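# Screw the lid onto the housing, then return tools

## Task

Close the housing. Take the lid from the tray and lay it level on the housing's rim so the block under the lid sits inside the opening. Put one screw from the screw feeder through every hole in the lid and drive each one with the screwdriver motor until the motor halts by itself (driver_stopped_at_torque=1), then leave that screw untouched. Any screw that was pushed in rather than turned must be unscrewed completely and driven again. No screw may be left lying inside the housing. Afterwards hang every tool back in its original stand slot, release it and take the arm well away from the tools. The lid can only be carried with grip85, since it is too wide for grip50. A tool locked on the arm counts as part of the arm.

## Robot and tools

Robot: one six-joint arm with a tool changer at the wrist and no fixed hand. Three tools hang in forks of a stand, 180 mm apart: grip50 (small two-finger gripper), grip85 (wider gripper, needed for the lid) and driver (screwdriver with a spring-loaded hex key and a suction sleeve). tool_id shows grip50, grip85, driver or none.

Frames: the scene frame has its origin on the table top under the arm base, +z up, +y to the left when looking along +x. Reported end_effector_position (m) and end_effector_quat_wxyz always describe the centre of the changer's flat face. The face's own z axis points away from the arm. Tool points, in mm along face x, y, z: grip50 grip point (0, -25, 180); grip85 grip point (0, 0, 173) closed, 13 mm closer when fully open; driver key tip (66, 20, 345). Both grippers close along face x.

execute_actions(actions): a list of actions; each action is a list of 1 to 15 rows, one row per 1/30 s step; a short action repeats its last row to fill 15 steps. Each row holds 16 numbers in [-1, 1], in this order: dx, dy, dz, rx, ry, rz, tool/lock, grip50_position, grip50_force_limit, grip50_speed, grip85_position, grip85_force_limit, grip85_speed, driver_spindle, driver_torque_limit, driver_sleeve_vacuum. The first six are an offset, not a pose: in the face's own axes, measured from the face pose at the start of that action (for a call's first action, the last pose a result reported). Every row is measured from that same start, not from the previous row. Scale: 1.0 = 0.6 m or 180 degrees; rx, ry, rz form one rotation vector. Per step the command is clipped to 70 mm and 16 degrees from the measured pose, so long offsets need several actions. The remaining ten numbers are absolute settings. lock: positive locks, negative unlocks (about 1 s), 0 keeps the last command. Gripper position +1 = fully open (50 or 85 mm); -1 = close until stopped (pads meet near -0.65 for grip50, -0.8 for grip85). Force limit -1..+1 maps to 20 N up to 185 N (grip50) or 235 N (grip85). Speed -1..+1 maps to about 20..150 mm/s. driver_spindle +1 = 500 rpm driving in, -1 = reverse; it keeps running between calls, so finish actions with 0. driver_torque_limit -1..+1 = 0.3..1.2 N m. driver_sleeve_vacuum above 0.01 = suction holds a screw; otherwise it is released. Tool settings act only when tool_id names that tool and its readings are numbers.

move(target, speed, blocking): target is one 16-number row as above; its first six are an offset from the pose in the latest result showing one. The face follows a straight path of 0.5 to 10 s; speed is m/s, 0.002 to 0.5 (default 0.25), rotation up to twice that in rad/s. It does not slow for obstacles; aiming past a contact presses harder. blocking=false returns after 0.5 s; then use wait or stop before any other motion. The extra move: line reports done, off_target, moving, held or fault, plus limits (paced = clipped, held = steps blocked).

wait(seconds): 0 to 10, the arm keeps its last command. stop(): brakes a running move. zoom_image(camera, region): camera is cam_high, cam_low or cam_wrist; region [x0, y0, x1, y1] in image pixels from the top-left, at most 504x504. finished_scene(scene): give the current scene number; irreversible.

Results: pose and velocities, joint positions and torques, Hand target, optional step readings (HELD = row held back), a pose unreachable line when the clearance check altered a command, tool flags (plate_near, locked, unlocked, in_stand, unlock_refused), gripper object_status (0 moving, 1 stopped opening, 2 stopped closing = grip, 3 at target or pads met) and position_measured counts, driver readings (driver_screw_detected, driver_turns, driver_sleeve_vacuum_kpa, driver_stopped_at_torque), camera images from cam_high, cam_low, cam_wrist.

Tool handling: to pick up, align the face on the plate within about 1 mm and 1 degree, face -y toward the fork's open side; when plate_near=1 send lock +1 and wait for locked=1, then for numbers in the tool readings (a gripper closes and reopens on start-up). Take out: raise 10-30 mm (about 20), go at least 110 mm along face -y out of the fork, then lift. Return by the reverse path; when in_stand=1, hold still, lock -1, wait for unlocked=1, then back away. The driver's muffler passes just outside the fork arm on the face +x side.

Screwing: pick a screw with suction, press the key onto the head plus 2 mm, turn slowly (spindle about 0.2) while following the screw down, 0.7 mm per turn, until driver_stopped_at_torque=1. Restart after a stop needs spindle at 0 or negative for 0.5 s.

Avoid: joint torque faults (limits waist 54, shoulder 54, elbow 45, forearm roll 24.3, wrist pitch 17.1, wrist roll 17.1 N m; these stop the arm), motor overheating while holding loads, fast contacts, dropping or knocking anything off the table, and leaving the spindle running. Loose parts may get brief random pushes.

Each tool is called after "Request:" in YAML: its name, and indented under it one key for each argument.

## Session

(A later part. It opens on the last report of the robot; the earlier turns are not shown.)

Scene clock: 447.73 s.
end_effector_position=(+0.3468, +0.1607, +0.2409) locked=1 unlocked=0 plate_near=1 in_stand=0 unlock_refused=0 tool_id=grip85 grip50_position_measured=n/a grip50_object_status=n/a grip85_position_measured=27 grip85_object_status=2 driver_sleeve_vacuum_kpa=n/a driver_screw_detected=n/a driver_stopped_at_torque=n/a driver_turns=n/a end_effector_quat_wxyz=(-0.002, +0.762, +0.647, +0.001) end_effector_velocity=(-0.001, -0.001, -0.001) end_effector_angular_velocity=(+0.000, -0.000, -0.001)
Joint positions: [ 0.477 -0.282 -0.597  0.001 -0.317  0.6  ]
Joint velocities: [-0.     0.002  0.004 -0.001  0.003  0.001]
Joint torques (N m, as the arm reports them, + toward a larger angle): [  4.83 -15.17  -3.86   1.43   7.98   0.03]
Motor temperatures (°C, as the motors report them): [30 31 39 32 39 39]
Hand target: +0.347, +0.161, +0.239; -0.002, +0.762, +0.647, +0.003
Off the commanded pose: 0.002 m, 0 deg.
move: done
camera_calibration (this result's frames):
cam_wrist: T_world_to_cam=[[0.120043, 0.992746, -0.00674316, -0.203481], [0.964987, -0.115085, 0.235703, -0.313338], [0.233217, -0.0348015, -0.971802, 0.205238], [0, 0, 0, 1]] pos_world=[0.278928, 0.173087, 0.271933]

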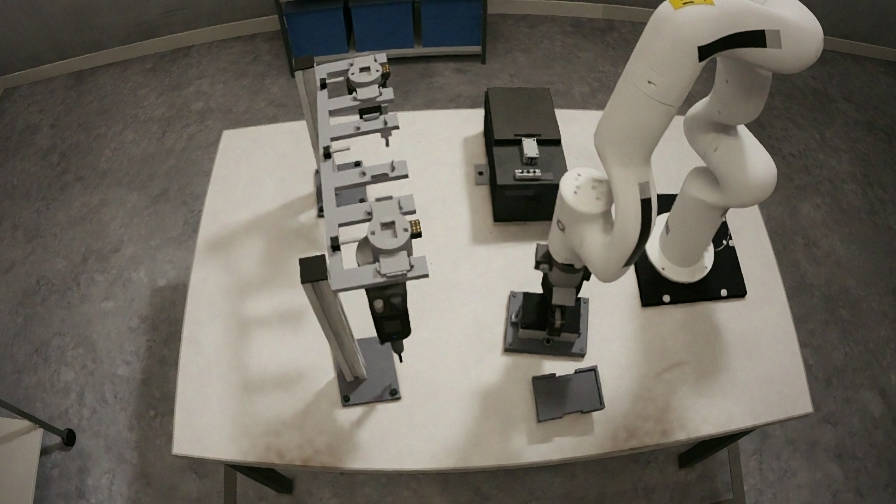

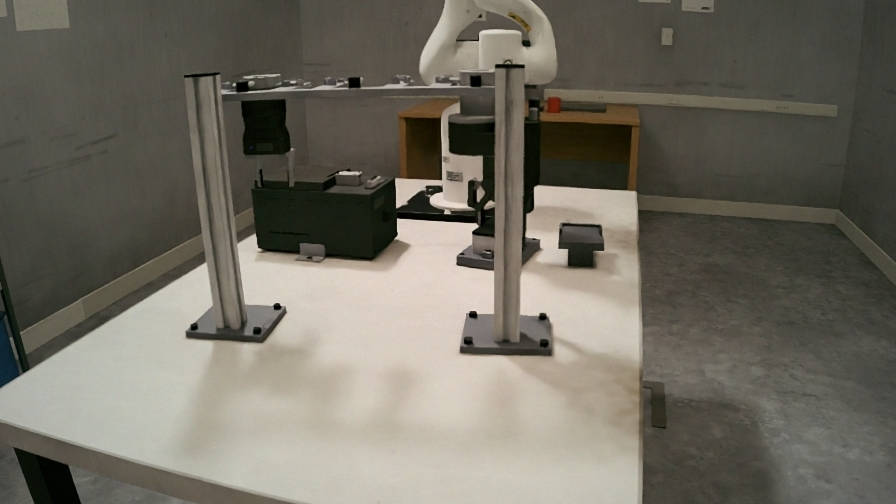

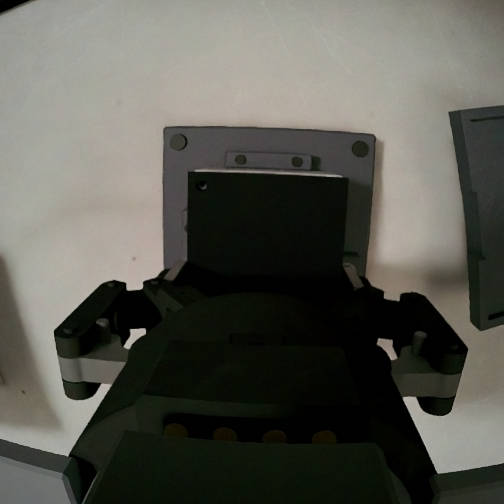

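Request:
execute_actions:
  actions:
    - [[0,0,-0.001,0,0,0,0,0,0,0,-1,0,-0.5,0,0,0]]
    - [[0,0,0,0,0,0,0,0,0,0,1,0,-0.5,0,0,0]]
    - [[0,0,0,0,0,0,0,0,0,0,1,0,-0.5,0,0,0]]

Request:
move:
  target: [0,0,-0.15,0,0,0,0,0,0,0,1,0,-0.5,0,0,0]
  speed: 0.1

Request:
zoom_image:
  camera: "cam_low"
  region: [450, 180, 550, 280]

Request:
zoom_image:
  camera: "cam_wrist"
  region: [150, 90, 390, 290]

Scene clock: 469.90 s.
end_effector_position=(+0.3465, +0.1608, +0.2411) locked=1 unlocked=0 plate_near=1 in_stand=0 unlock_refused=0 tool_id=grip85 grip50_position_measured=n/a grip50_object_status=n/a grip85_position_measured=3 grip85_object_status=3 driver_sleeve_vacuum_kpa=n/a driver_screw_detected=n/a driver_stopped_at_torque=n/a driver_turns=n/a end_effector_quat_wxyz=(-0.002, +0.762, +0.647, +0.001) end_effector_velocity=(-0.000, -0.000, -0.000) end_effector_angular_velocity=(-0.000, +0.001, +0.000)
Joint positions: [ 0.477 -0.281 -0.597  0.001 -0.318  0.6  ]
Joint velocities: [-0.    -0.    -0.     0.    -0.001 -0.001]
Joint torques (N m, as the arm reports them, + toward a larger angle): [ -1.73  30.24 -14.65  -0.18  -0.06  -0.24]
Motor temperatures (°C, as the motors report them): [30 31 39 32 41 39]
Hand target: +0.347, +0.161, +0.241; -0.002, +0.762, +0.647, +0.001
Off the commanded pose: 0.000 m, 0 deg.
Step readings (end_effector_position; steps 1 to 15: 1st action; 16 to 30: 2nd action; 31 to 45: 3rd action):
0: (+0.3465, +0.1608, +0.2409)
1: (+0.3465, +0.1608, +0.2409)
2: (+0.3466, +0.1608, +0.2411)
4: (+0.3465, +0.1607, +0.2413)
8: (+0.3466, +0.1607, +0.2413)
15: (+0.3467, +0.1607, +0.2413)
16: (+0.3467, +0.1607, +0.2413)
17: (+0.3466, +0.1607, +0.2410)
19: (+0.3457, +0.1606, +0.2399)
23: (+0.3458, +0.1607, +0.2402)
30: (+0.3465, +0.1608, +0.2411)
31: (+0.3466, +0.1608, +0.2411)
32: (+0.3466, +0.1608, +0.2412)
34: (+0.3465, +0.1608, +0.2411)
38: (+0.3465, +0.1608, +0.2411)
45: end_effector_position above
camera_calibration (this result's frames):
cam_wrist: T_world_to_cam=[[0.12, 0.992751, -0.00672661, -0.203464], [0.965018, -0.115052, 0.235593, -0.313078], [0.233112, -0.0347626, -0.971828, 0.205478], [0, 0, 0, 1]] pos_world=[0.278642, 0.173112, 0.27208]

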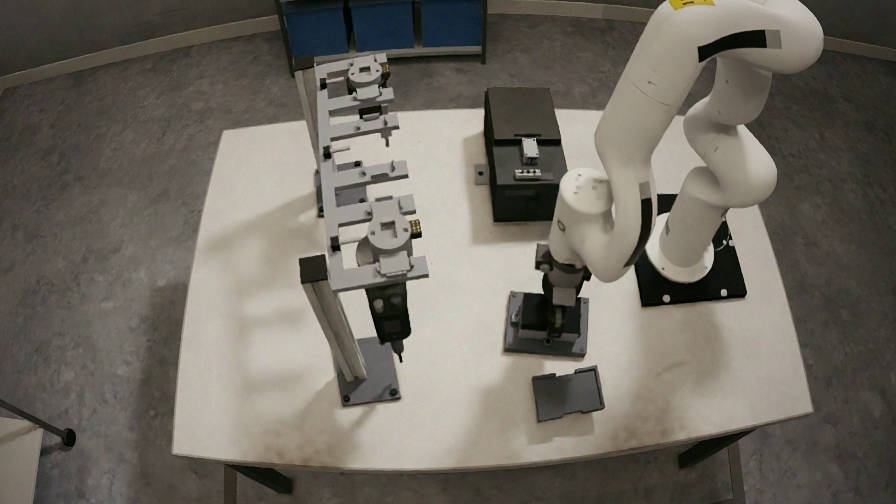

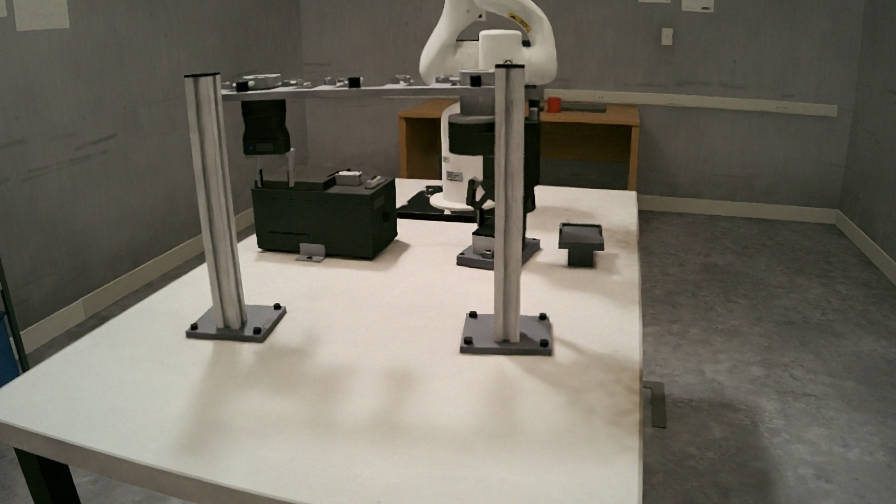

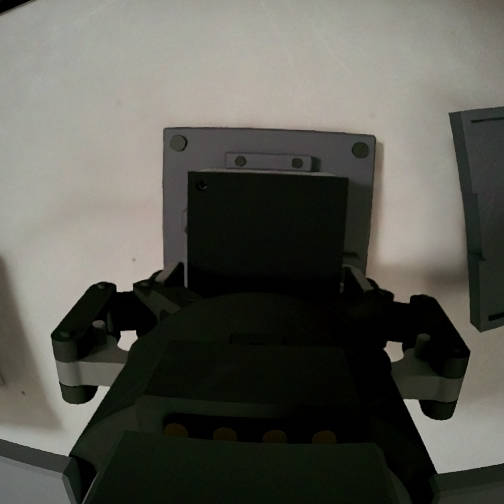

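Scene clock: 471.20 s.
end_effector_position=(+0.3466, +0.1604, +0.3308) locked=1 unlocked=0 plate_near=1 in_stand=0 unlock_refused=0 tool_id=grip85 grip50_position_measured=n/a grip50_object_status=n/a grip85_position_measured=3 grip85_object_status=3 driver_sleeve_vacuum_kpa=n/a driver_screw_detected=n/a driver_stopped_at_torque=n/a driver_turns=n/a end_effector_quat_wxyz=(-0.003, +0.762, +0.647, +0.001) end_effector_velocity=(+0.000, +0.000, +0.001) end_effector_angular_velocity=(+0.000, +0.000, -0.000)
Joint positions: [ 0.477 -0.08  -0.636  0.001 -0.558  0.599]
Joint velocities: [ 0.001  0.001 -0.001  0.    -0.003  0.001]
Joint torques (N m, as the arm reports them, + toward a larger angle): [ -1.83  25.19 -18.2    0.08   0.07  -0.3 ]
Motor temperatures (°C, as the motors report them): [30 31 39 32 41 39]
Hand target: +0.347, +0.160, +0.331; -0.003, +0.762, +0.647, +0.001
Off the commanded pose: 0.000 m, 0 deg.
move: done
camera_calibration (this result's frames):
cam_wrist: T_world_to_cam=[[0.11982, 0.992773, -0.00663381, -0.202444], [0.965162, -0.114917, 0.235066, -0.334214], [0.232605, -0.0345683, -0.971957, 0.292864], [0, 0, 0, 1]] pos_world=[0.278706, 0.172698, 0.361871]

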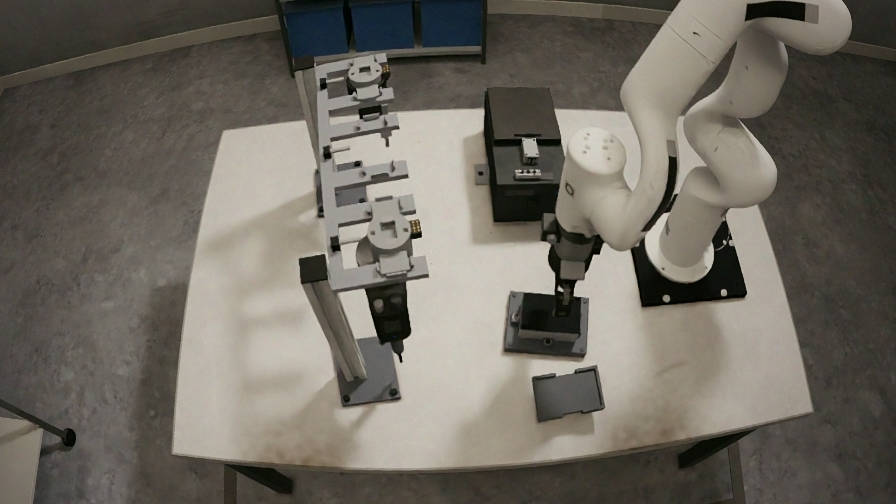

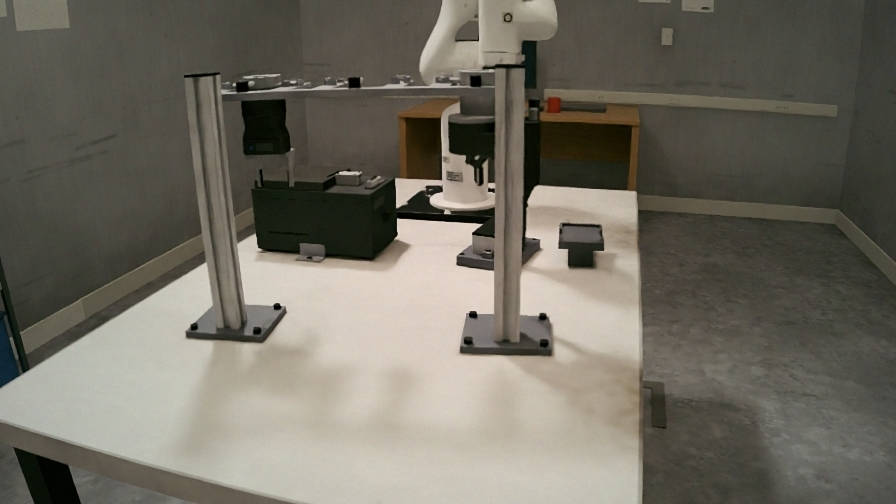

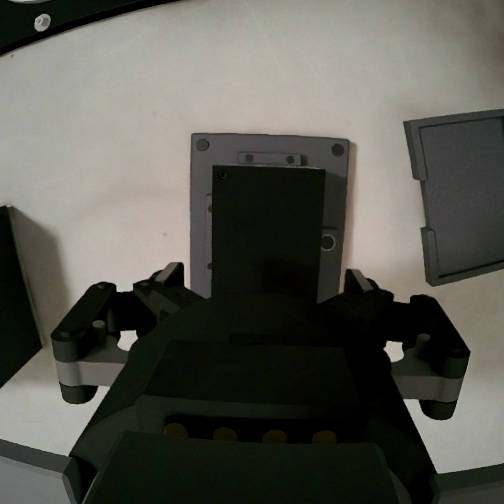

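Region (450, 180, 550, 280) of cam_low's 896x504 image, scaled by 5.040, with more detail than that image has.

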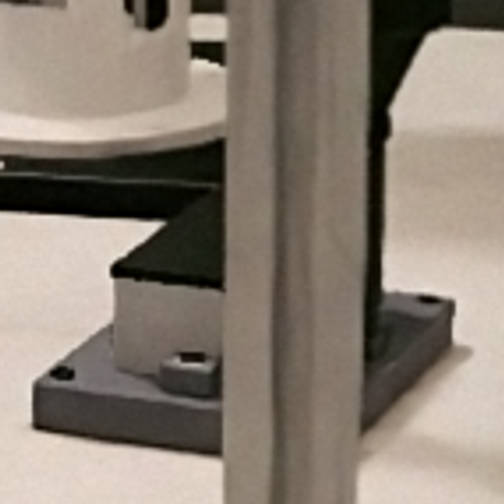

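Region (150, 90, 390, 290) of cam_wrist's 504x504 image, scaled by 2.100, with more detail than that image has.

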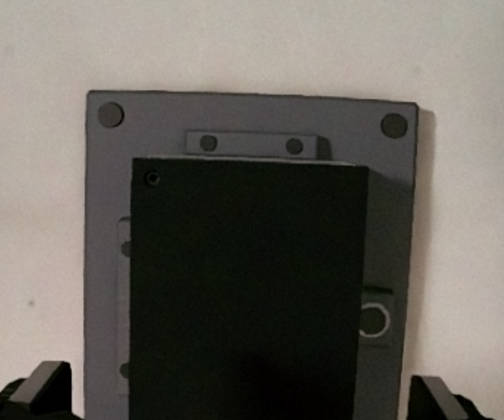

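Request:
zoom_image:
  camera: "cam_high"
  region: [495, 275, 605, 365]

Region (495, 275, 605, 365) of cam_high's 896x504 image, scaled by 4.582, with more detail than that image has; it fills the top 412 rows of this view, and the rest is white.

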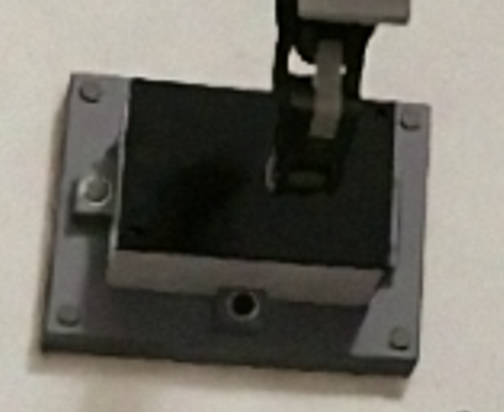

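Request:
move:
  target: [-0.2363,0.3675,-0.1687,0,0,-0.0972,0,0,0,0,0,0,1,0,0,0]
  speed: 0.3

Scene clock: 498.67 s.
end_effector_position=(+0.5409, -0.0157, +0.4307) locked=1 unlocked=0 plate_near=1 in_stand=0 unlock_refused=0 tool_id=grip85 grip50_position_measured=n/a grip50_object_status=n/a grip85_position_measured=129 grip85_object_status=3 driver_sleeve_vacuum_kpa=n/a driver_screw_detected=n/a driver_stopped_at_torque=n/a driver_turns=n/a end_effector_quat_wxyz=(-0.002, +0.655, +0.756, +0.001) end_effector_velocity=(+0.002, -0.001, +0.001) end_effector_angular_velocity=(+0.001, -0.003, +0.002)
Joint positions: [ 0.016 -0.315 -1.176 -0.001 -0.863 -0.166]
Joint velocities: [-0.002 -0.003 -0.006  0.001 -0.001 -0.004]
Joint torques (N m, as the arm reports them, + toward a larger angle): [ -1.26  44.9  -21.76   0.85  -0.03  -0.22]
Motor temperatures (°C, as the motors report them): [30 31 39 32 40 39]
Hand target: +0.541, -0.016, +0.431; -0.002, +0.655, +0.756, +0.002
Off the commanded pose: 0.000 m, 0 deg.
move: done
camera_calibration (this result's frames):
cam_wrist: T_world_to_cam=[[-0.184641, 0.982785, -0.00635424, 0.114167], [0.954609, 0.180878, 0.236654, -0.555826], [0.233729, 0.0376303, -0.971573, 0.339016], [0, 0, 0, 1]] pos_world=[0.472438, -0.0244224, 0.461643]

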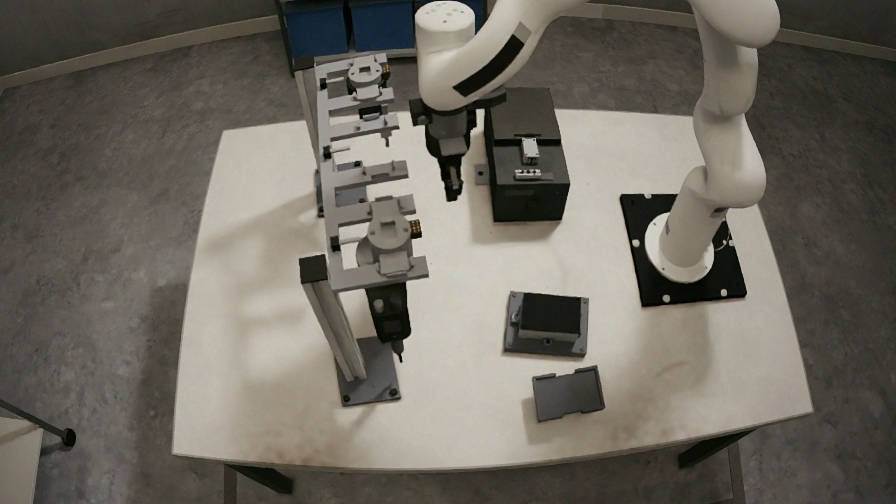

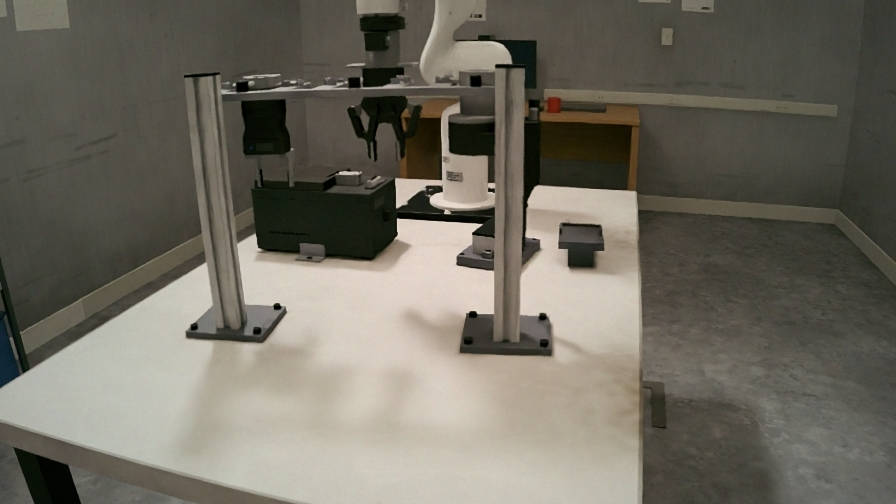

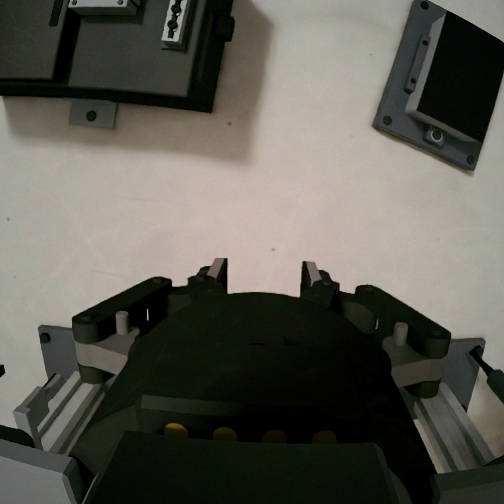

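Request:
move:
  target: [0.0008,0.2007,-0.002,-0.0014,0.00125,0,0,0,0,0,0,0,1,0,0,0]
  speed: 0.12

Request:
move:
  target: [0,0,0.0335,0,0,0,0,0,0,0,0,0,1,0,0,0]
  speed: 0.03

Scene clock: 518.13 s.
end_effector_position=(+0.6599, +0.0017, +0.4317) locked=1 unlocked=0 plate_near=1 in_stand=0 unlock_refused=0 tool_id=grip85 grip50_position_measured=n/a grip50_object_status=n/a grip85_position_measured=129 grip85_object_status=3 driver_sleeve_vacuum_kpa=n/a driver_screw_detected=n/a driver_stopped_at_torque=n/a driver_turns=n/a end_effector_quat_wxyz=(-0.003, +0.655, +0.756, +0.004) end_effector_velocity=(+0.001, -0.000, +0.000) end_effector_angular_velocity=(-0.000, -0.000, -0.000)
Joint positions: [ 0.045 -0.608 -1.588  0.005 -0.979 -0.14 ]
Joint velocities: [-0.    -0.003 -0.006 -0.    -0.002  0.   ]
Joint torques (N m, as the arm reports them, + toward a larger angle): [ -2.3   60.06 -22.23   0.31  -0.04  -0.22]
Motor temperatures (°C, as the motors report them): [30 31 40 32 40 39]
Hand target: +0.660, +0.002, +0.432; -0.003, +0.655, +0.756, +0.004
Off the commanded pose: 0.000 m, 0 deg.
move: done
camera_calibration (this result's frames):
cam_wrist: T_world_to_cam=[[-0.184731, 0.982786, -0.00245276, 0.117396], [0.953723, 0.179869, 0.240957, -0.674052], [0.237251, 0.042173, -0.970533, 0.308754], [0, 0, 0, 1]] pos_world=[0.591293, -0.00715479, 0.462361]

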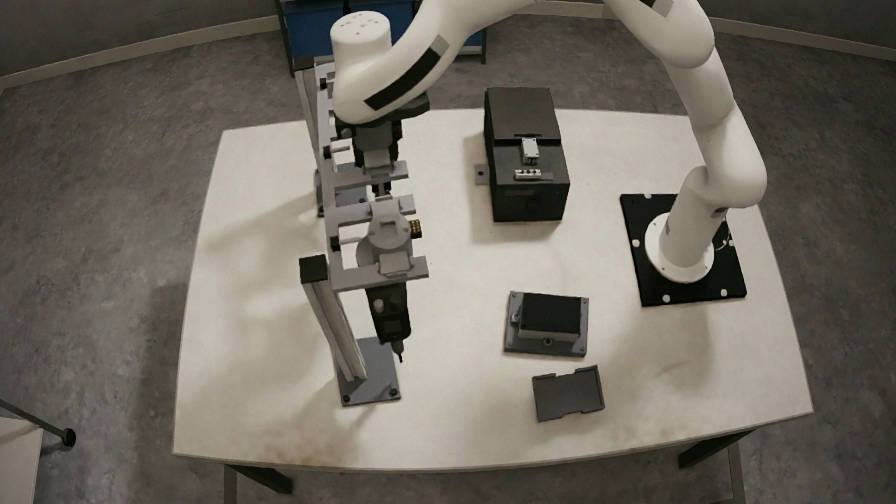

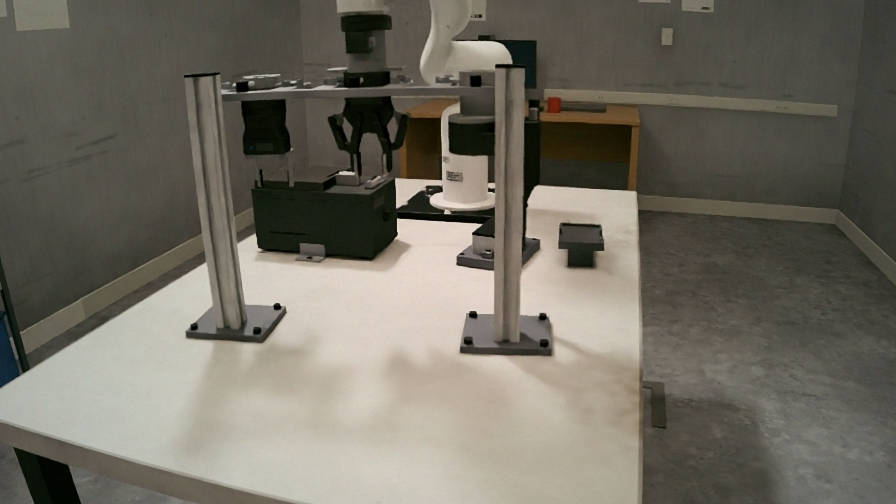

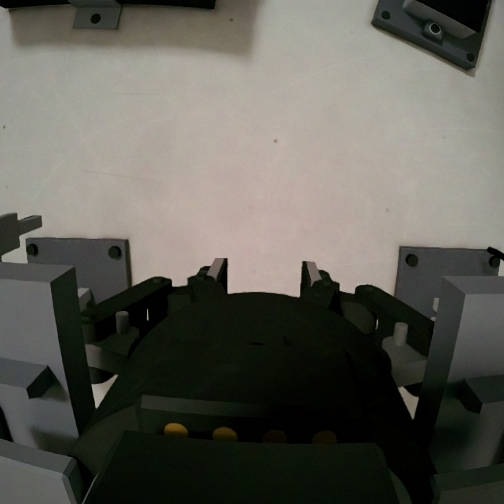

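Scene clock: 519.07 s.
end_effector_position=(+0.6600, +0.0018, +0.4124) locked=1 unlocked=0 plate_near=1 in_stand=1 unlock_refused=0 tool_id=grip85 grip50_position_measured=n/a grip50_object_status=n/a grip85_position_measured=129 grip85_object_status=3 driver_sleeve_vacuum_kpa=n/a driver_screw_detected=n/a driver_stopped_at_torque=n/a driver_turns=n/a end_effector_quat_wxyz=(-0.002, +0.655, +0.756, +0.005) end_effector_velocity=(-0.000, +0.000, +0.000) end_effector_angular_velocity=(-0.001, -0.002, +0.001)
Joint positions: [ 0.045 -0.622 -1.565  0.005 -0.941 -0.14 ]
Joint velocities: [ 0.     0.001  0.001 -0.001  0.002  0.   ]
Joint torques (N m, as the arm reports them, + toward a larger angle): [ -0.9   53.54 -20.11   0.73   0.28  -0.14]
Motor temperatures (°C, as the motors report them): [30 31 40 32 40 39]
Hand target: +0.660, +0.002, +0.412; -0.003, +0.655, +0.756, +0.004
Off the commanded pose: 0.001 m, 0 deg.
move: done
camera_calibration (this result's frames):
cam_wrist: T_world_to_cam=[[-0.1848, 0.982772, -0.00272453, 0.117372], [0.953495, 0.179965, 0.241783, -0.669745], [0.238108, 0.0420836, -0.970327, 0.289295], [0, 0, 0, 1]] pos_world=[0.591406, -0.00699382, 0.442963]

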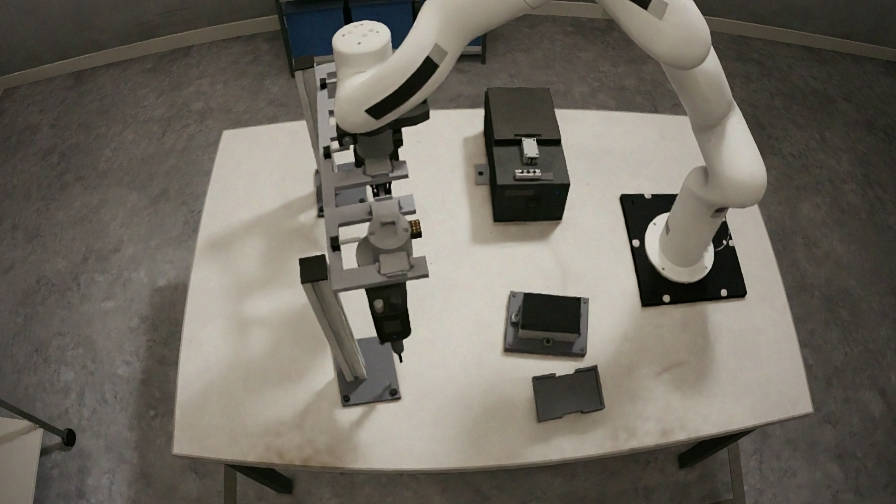

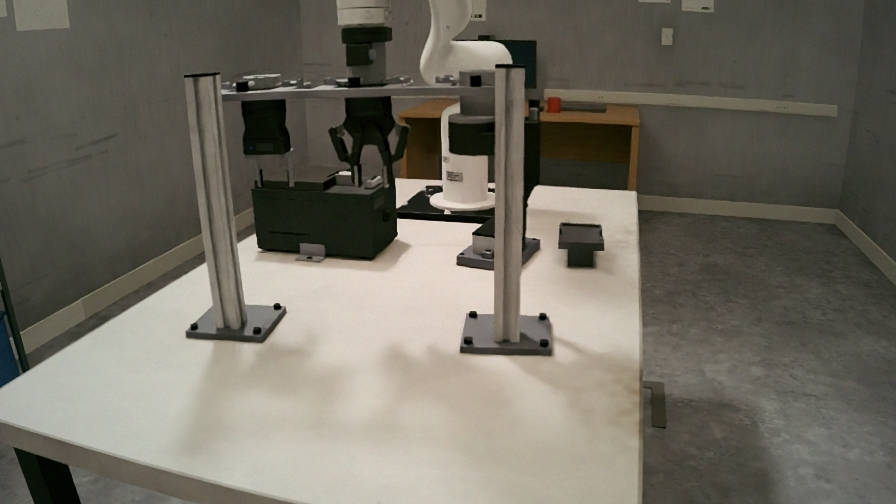

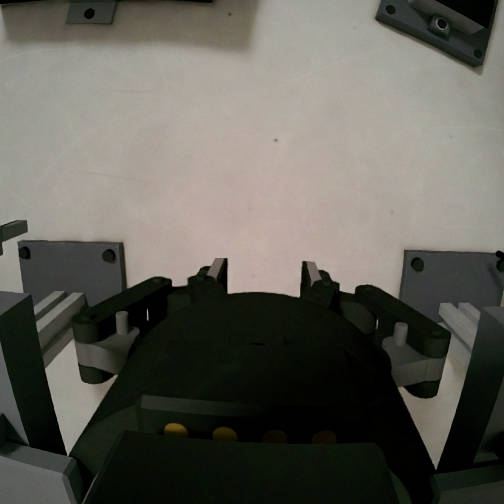

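Unlock, then lift.

Request:
execute_actions:
  actions:
    - [[0,0,0,0,0,0,-1,0,0,0,0,0,1,0,0,0]]
    - [[0,0,0,0,0,0,-1,0,0,0,0,0,1,0,0,0]]
    - [[0,0,0,0,0,0,-1,0,0,0,0,0,1,0,0,0]]

Scene clock: 525.47 s.
end_effector_position=(+0.6600, +0.0019, +0.4116) locked=0 unlocked=1 plate_near=1 in_stand=1 unlock_refused=0 tool_id=none grip50_position_measured=n/a grip50_object_status=n/a grip85_position_measured=n/a grip85_object_status=n/a driver_sleeve_vacuum_kpa=n/a driver_screw_detected=n/a driver_stopped_at_torque=n/a driver_turns=n/a end_effector_quat_wxyz=(-0.003, +0.655, +0.756, +0.005) end_effector_velocity=(+0.000, +0.001, +0.000) end_effector_angular_velocity=(+0.001, -0.000, +0.001)
Joint positions: [ 0.045 -0.622 -1.564  0.005 -0.94  -0.14 ]
Joint velocities: [ 0.001 -0.    -0.001  0.001 -0.     0.   ]
Joint torques (N m, as the arm reports them, + toward a larger angle): [ -2.09  33.87 -12.65   0.49   0.37  -0.26]
Motor temperatures (°C, as the motors report them): [30 31 39 32 40 39]
Hand target: +0.660, +0.002, +0.412; -0.003, +0.655, +0.756, +0.005
Off the commanded pose: 0.000 m, 0 deg.
Step readings (end_effector_position; steps 1 to 15: 1st action; 16 to 30: 2nd action; 31 to 45: 3rd action):
0: (+0.6599, +0.0019, +0.4118)
1: (+0.6598, +0.0019, +0.4115)
2: (+0.6598, +0.0019, +0.4116)
4: (+0.6598, +0.0019, +0.4117)
8: (+0.6600, +0.0019, +0.4115)
15: (+0.6600, +0.0019, +0.4116)
16: (+0.6600, +0.0019, +0.4116)
17: (+0.6600, +0.0019, +0.4116)
19: (+0.6600, +0.0019, +0.4116)
23: (+0.6600, +0.0019, +0.4116)
30: (+0.6600, +0.0019, +0.4116)
31: (+0.6600, +0.0019, +0.4116)
32: (+0.6600, +0.0019, +0.4116)
34: (+0.6600, +0.0019, +0.4116)
38: (+0.6600, +0.0019, +0.4116)
45: end_effector_position above
camera_calibration (this result's frames):
cam_wrist: T_world_to_cam=[[-0.184471, 0.982835, -0.002385, 0.116988], [0.953708, 0.17959, 0.241225, -0.669434], [0.237512, 0.0422245, -0.970466, 0.288986], [0, 0, 0, 1]] pos_world=[0.591388, -0.00695861, 0.442214]

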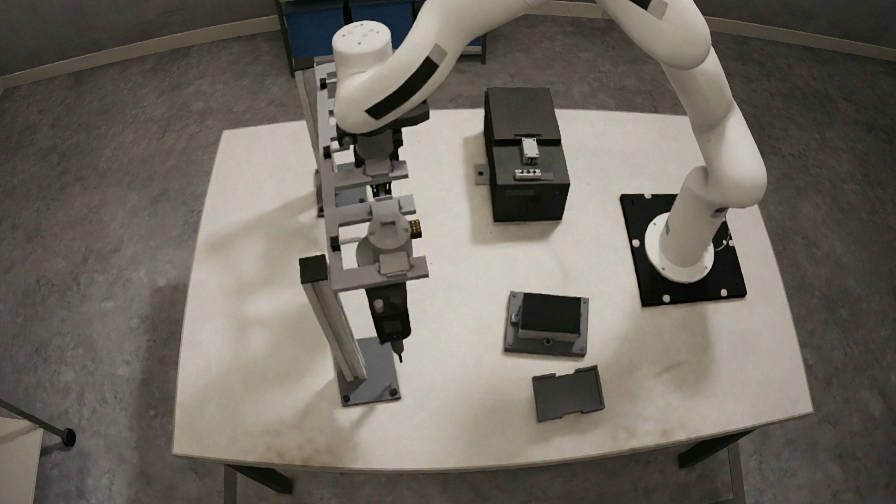

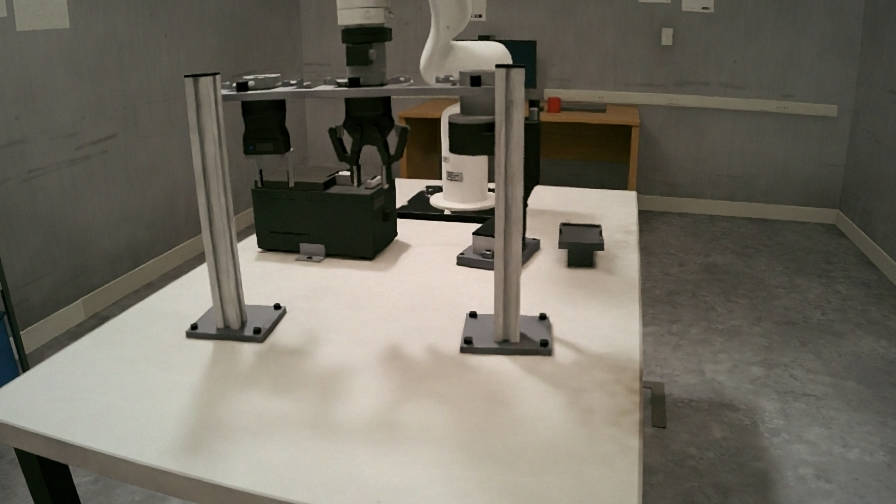

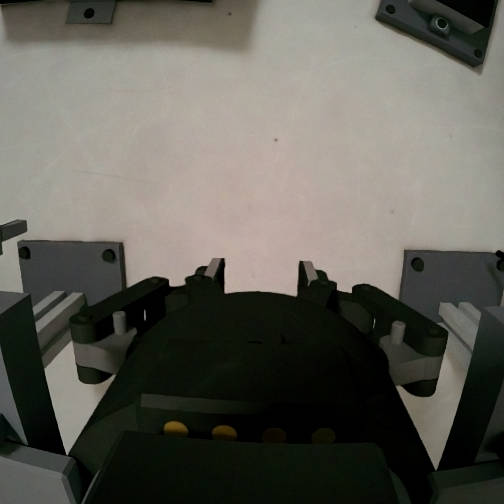

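Request:
move:
  target: [0,0,-0.079,0,0,0,0,0,0,0,0,0,0,0,0,0]
  speed: 0.1

Request:
zoom_image:
  camera: "cam_wrist"
  region: [180, 230, 348, 430]

Request:
move:
  target: [0.3,0,0,0,0,0,0,0,0,0,0,0,0,0,0,0]
  speed: 0.2

Request:
zoom_image:
  camera: "cam_wrist"
  region: [180, 230, 348, 430]

Scene clock: 534.73 s.
end_effector_position=(+0.6599, +0.0015, +0.4587) locked=0 unlocked=1 plate_near=0 in_stand=0 unlock_refused=0 tool_id=none grip50_position_measured=n/a grip50_object_status=n/a grip85_position_measured=n/a grip85_object_status=n/a driver_sleeve_vacuum_kpa=n/a driver_screw_detected=n/a driver_stopped_at_torque=n/a driver_turns=n/a end_effector_quat_wxyz=(-0.003, +0.655, +0.756, +0.004) end_effector_velocity=(+0.000, +0.000, +0.001) end_effector_angular_velocity=(+0.000, -0.000, +0.000)
Joint positions: [ 0.045 -0.591 -1.624  0.005 -1.032 -0.14 ]
Joint velocities: [-0.    -0.    -0.003  0.    -0.002 -0.   ]
Joint torques (N m, as the arm reports them, + toward a larger angle): [ -1.34  47.68 -17.83   0.27  -0.11  -0.15]
Motor temperatures (°C, as the motors report them): [30 31 39 32 40 39]
Hand target: +0.660, +0.001, +0.459; -0.003, +0.655, +0.756, +0.005
Off the commanded pose: 0.000 m, 0 deg.
move: done
camera_calibration (this result's frames):
cam_wrist: T_world_to_cam=[[-0.184604, 0.98281, -0.00223417, 0.117496], [0.95378, 0.179699, 0.240858, -0.680504], [0.237119, 0.0423324, -0.970558, 0.335026], [0, 0, 0, 1]] pos_world=[0.5913, -0.00737278, 0.489329]

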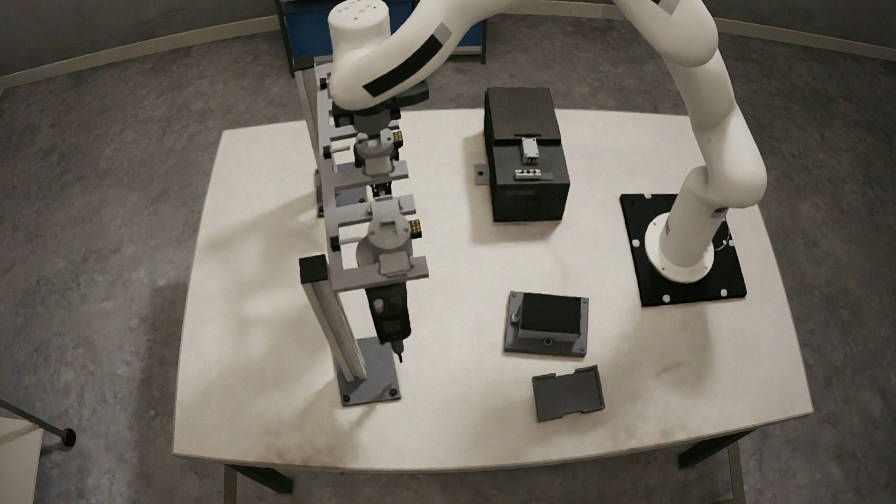

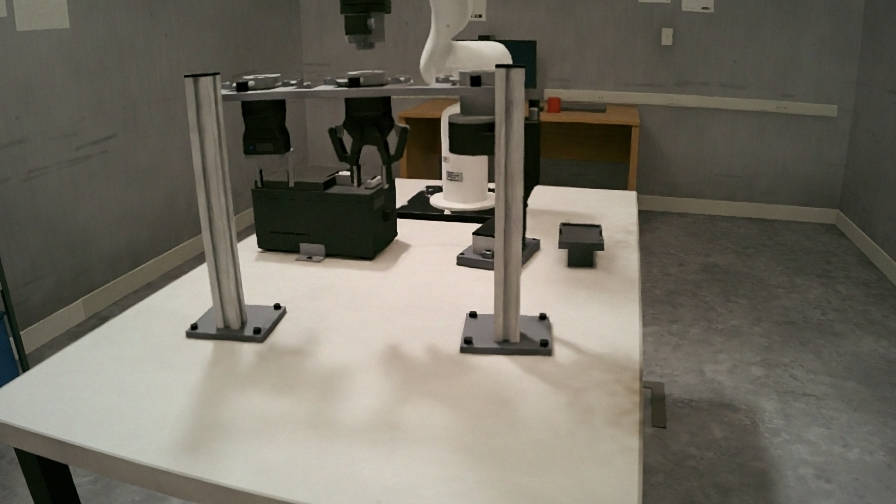

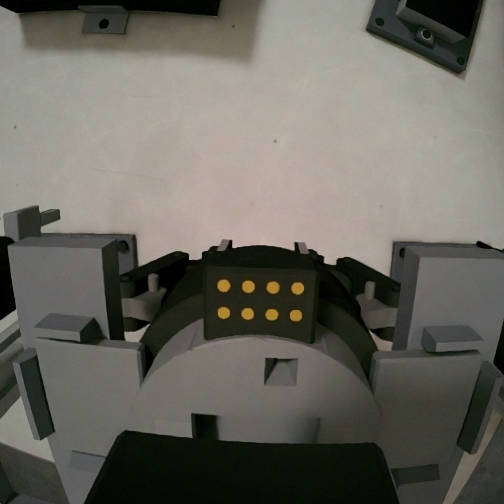

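Region (180, 230, 348, 430) of cam_wrist's 504x504 image, scaled by 2.520, with more detail than that image has; it fills the left 423 columns of this view, and the rest is white.

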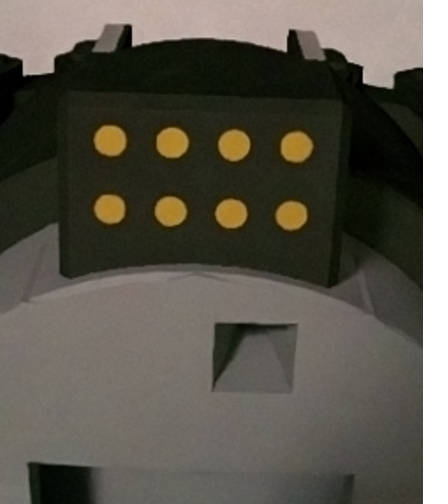

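Scene clock: 536.10 s.
end_effector_position=(+0.6346, +0.1794, +0.4602) locked=0 unlocked=1 plate_near=0 in_stand=0 unlock_refused=0 tool_id=none grip50_position_measured=n/a grip50_object_status=n/a grip85_position_measured=n/a grip85_object_status=n/a driver_sleeve_vacuum_kpa=n/a driver_screw_detected=n/a driver_stopped_at_torque=n/a driver_turns=n/a end_effector_quat_wxyz=(-0.003, +0.655, +0.756, +0.004) end_effector_velocity=(-0.000, +0.001, +0.001) end_effector_angular_velocity=(+0.000, -0.001, +0.000)
Joint positions: [ 0.318 -0.591 -1.626  0.005 -1.033  0.133]
Joint velocities: [ 0.002 -0.    -0.003 -0.    -0.001  0.002]
Joint torques (N m, as the arm reports them, + toward a larger angle): [ -2.69  48.01 -17.95   0.73   0.07  -0.23]
Motor temperatures (°C, as the motors report them): [30 31 39 32 40 39]
Hand target: +0.635, +0.180, +0.460; -0.003, +0.655, +0.756, +0.004
Off the commanded pose: 0.000 m, 0 deg.
move: done
camera_calibration (this result's frames):
cam_wrist: T_world_to_cam=[[-0.184317, 0.982865, -0.00185105, -0.0623983], [0.95394, 0.179346, 0.240485, -0.688571], [0.236696, 0.0425597, -0.970651, 0.335281], [0, 0, 0, 1]] pos_world=[0.565995, 0.170552, 0.490916]

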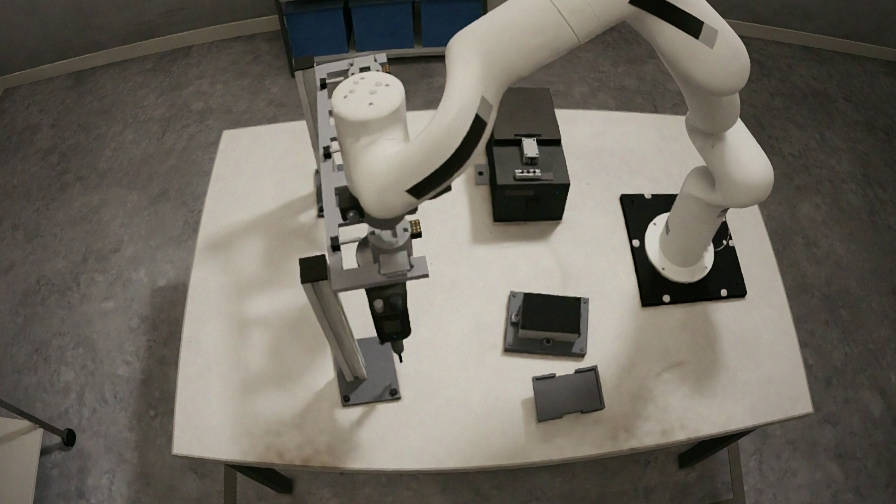

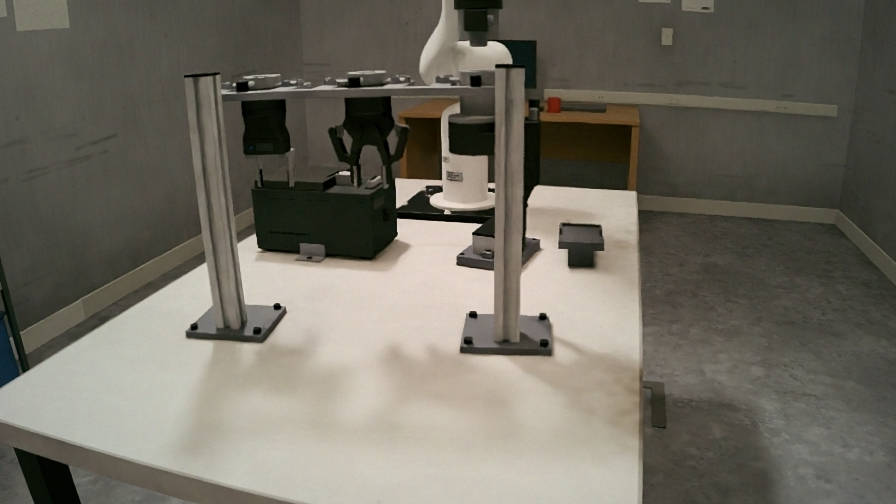

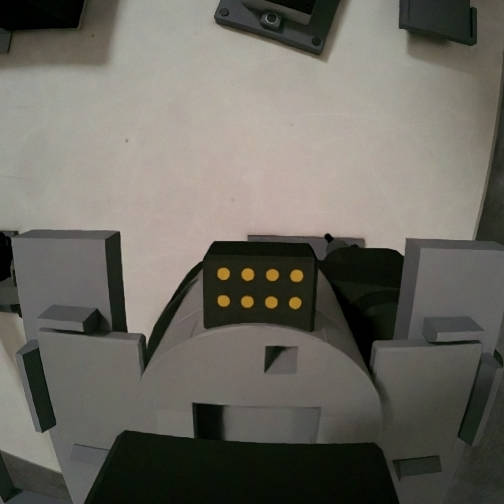

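Region (180, 230, 348, 430) of cam_wrist's 504x504 image, scaled by 2.520, with more detail than that image has; it fills the left 423 columns of this view, and the rest is white.

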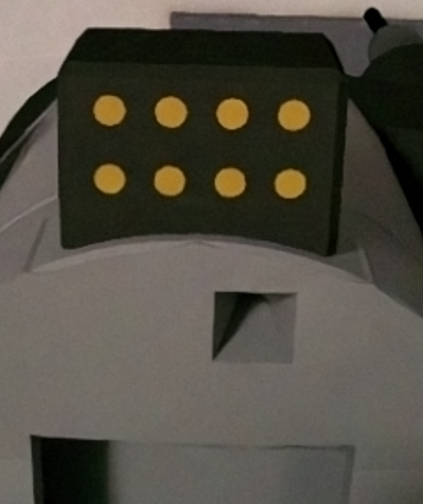

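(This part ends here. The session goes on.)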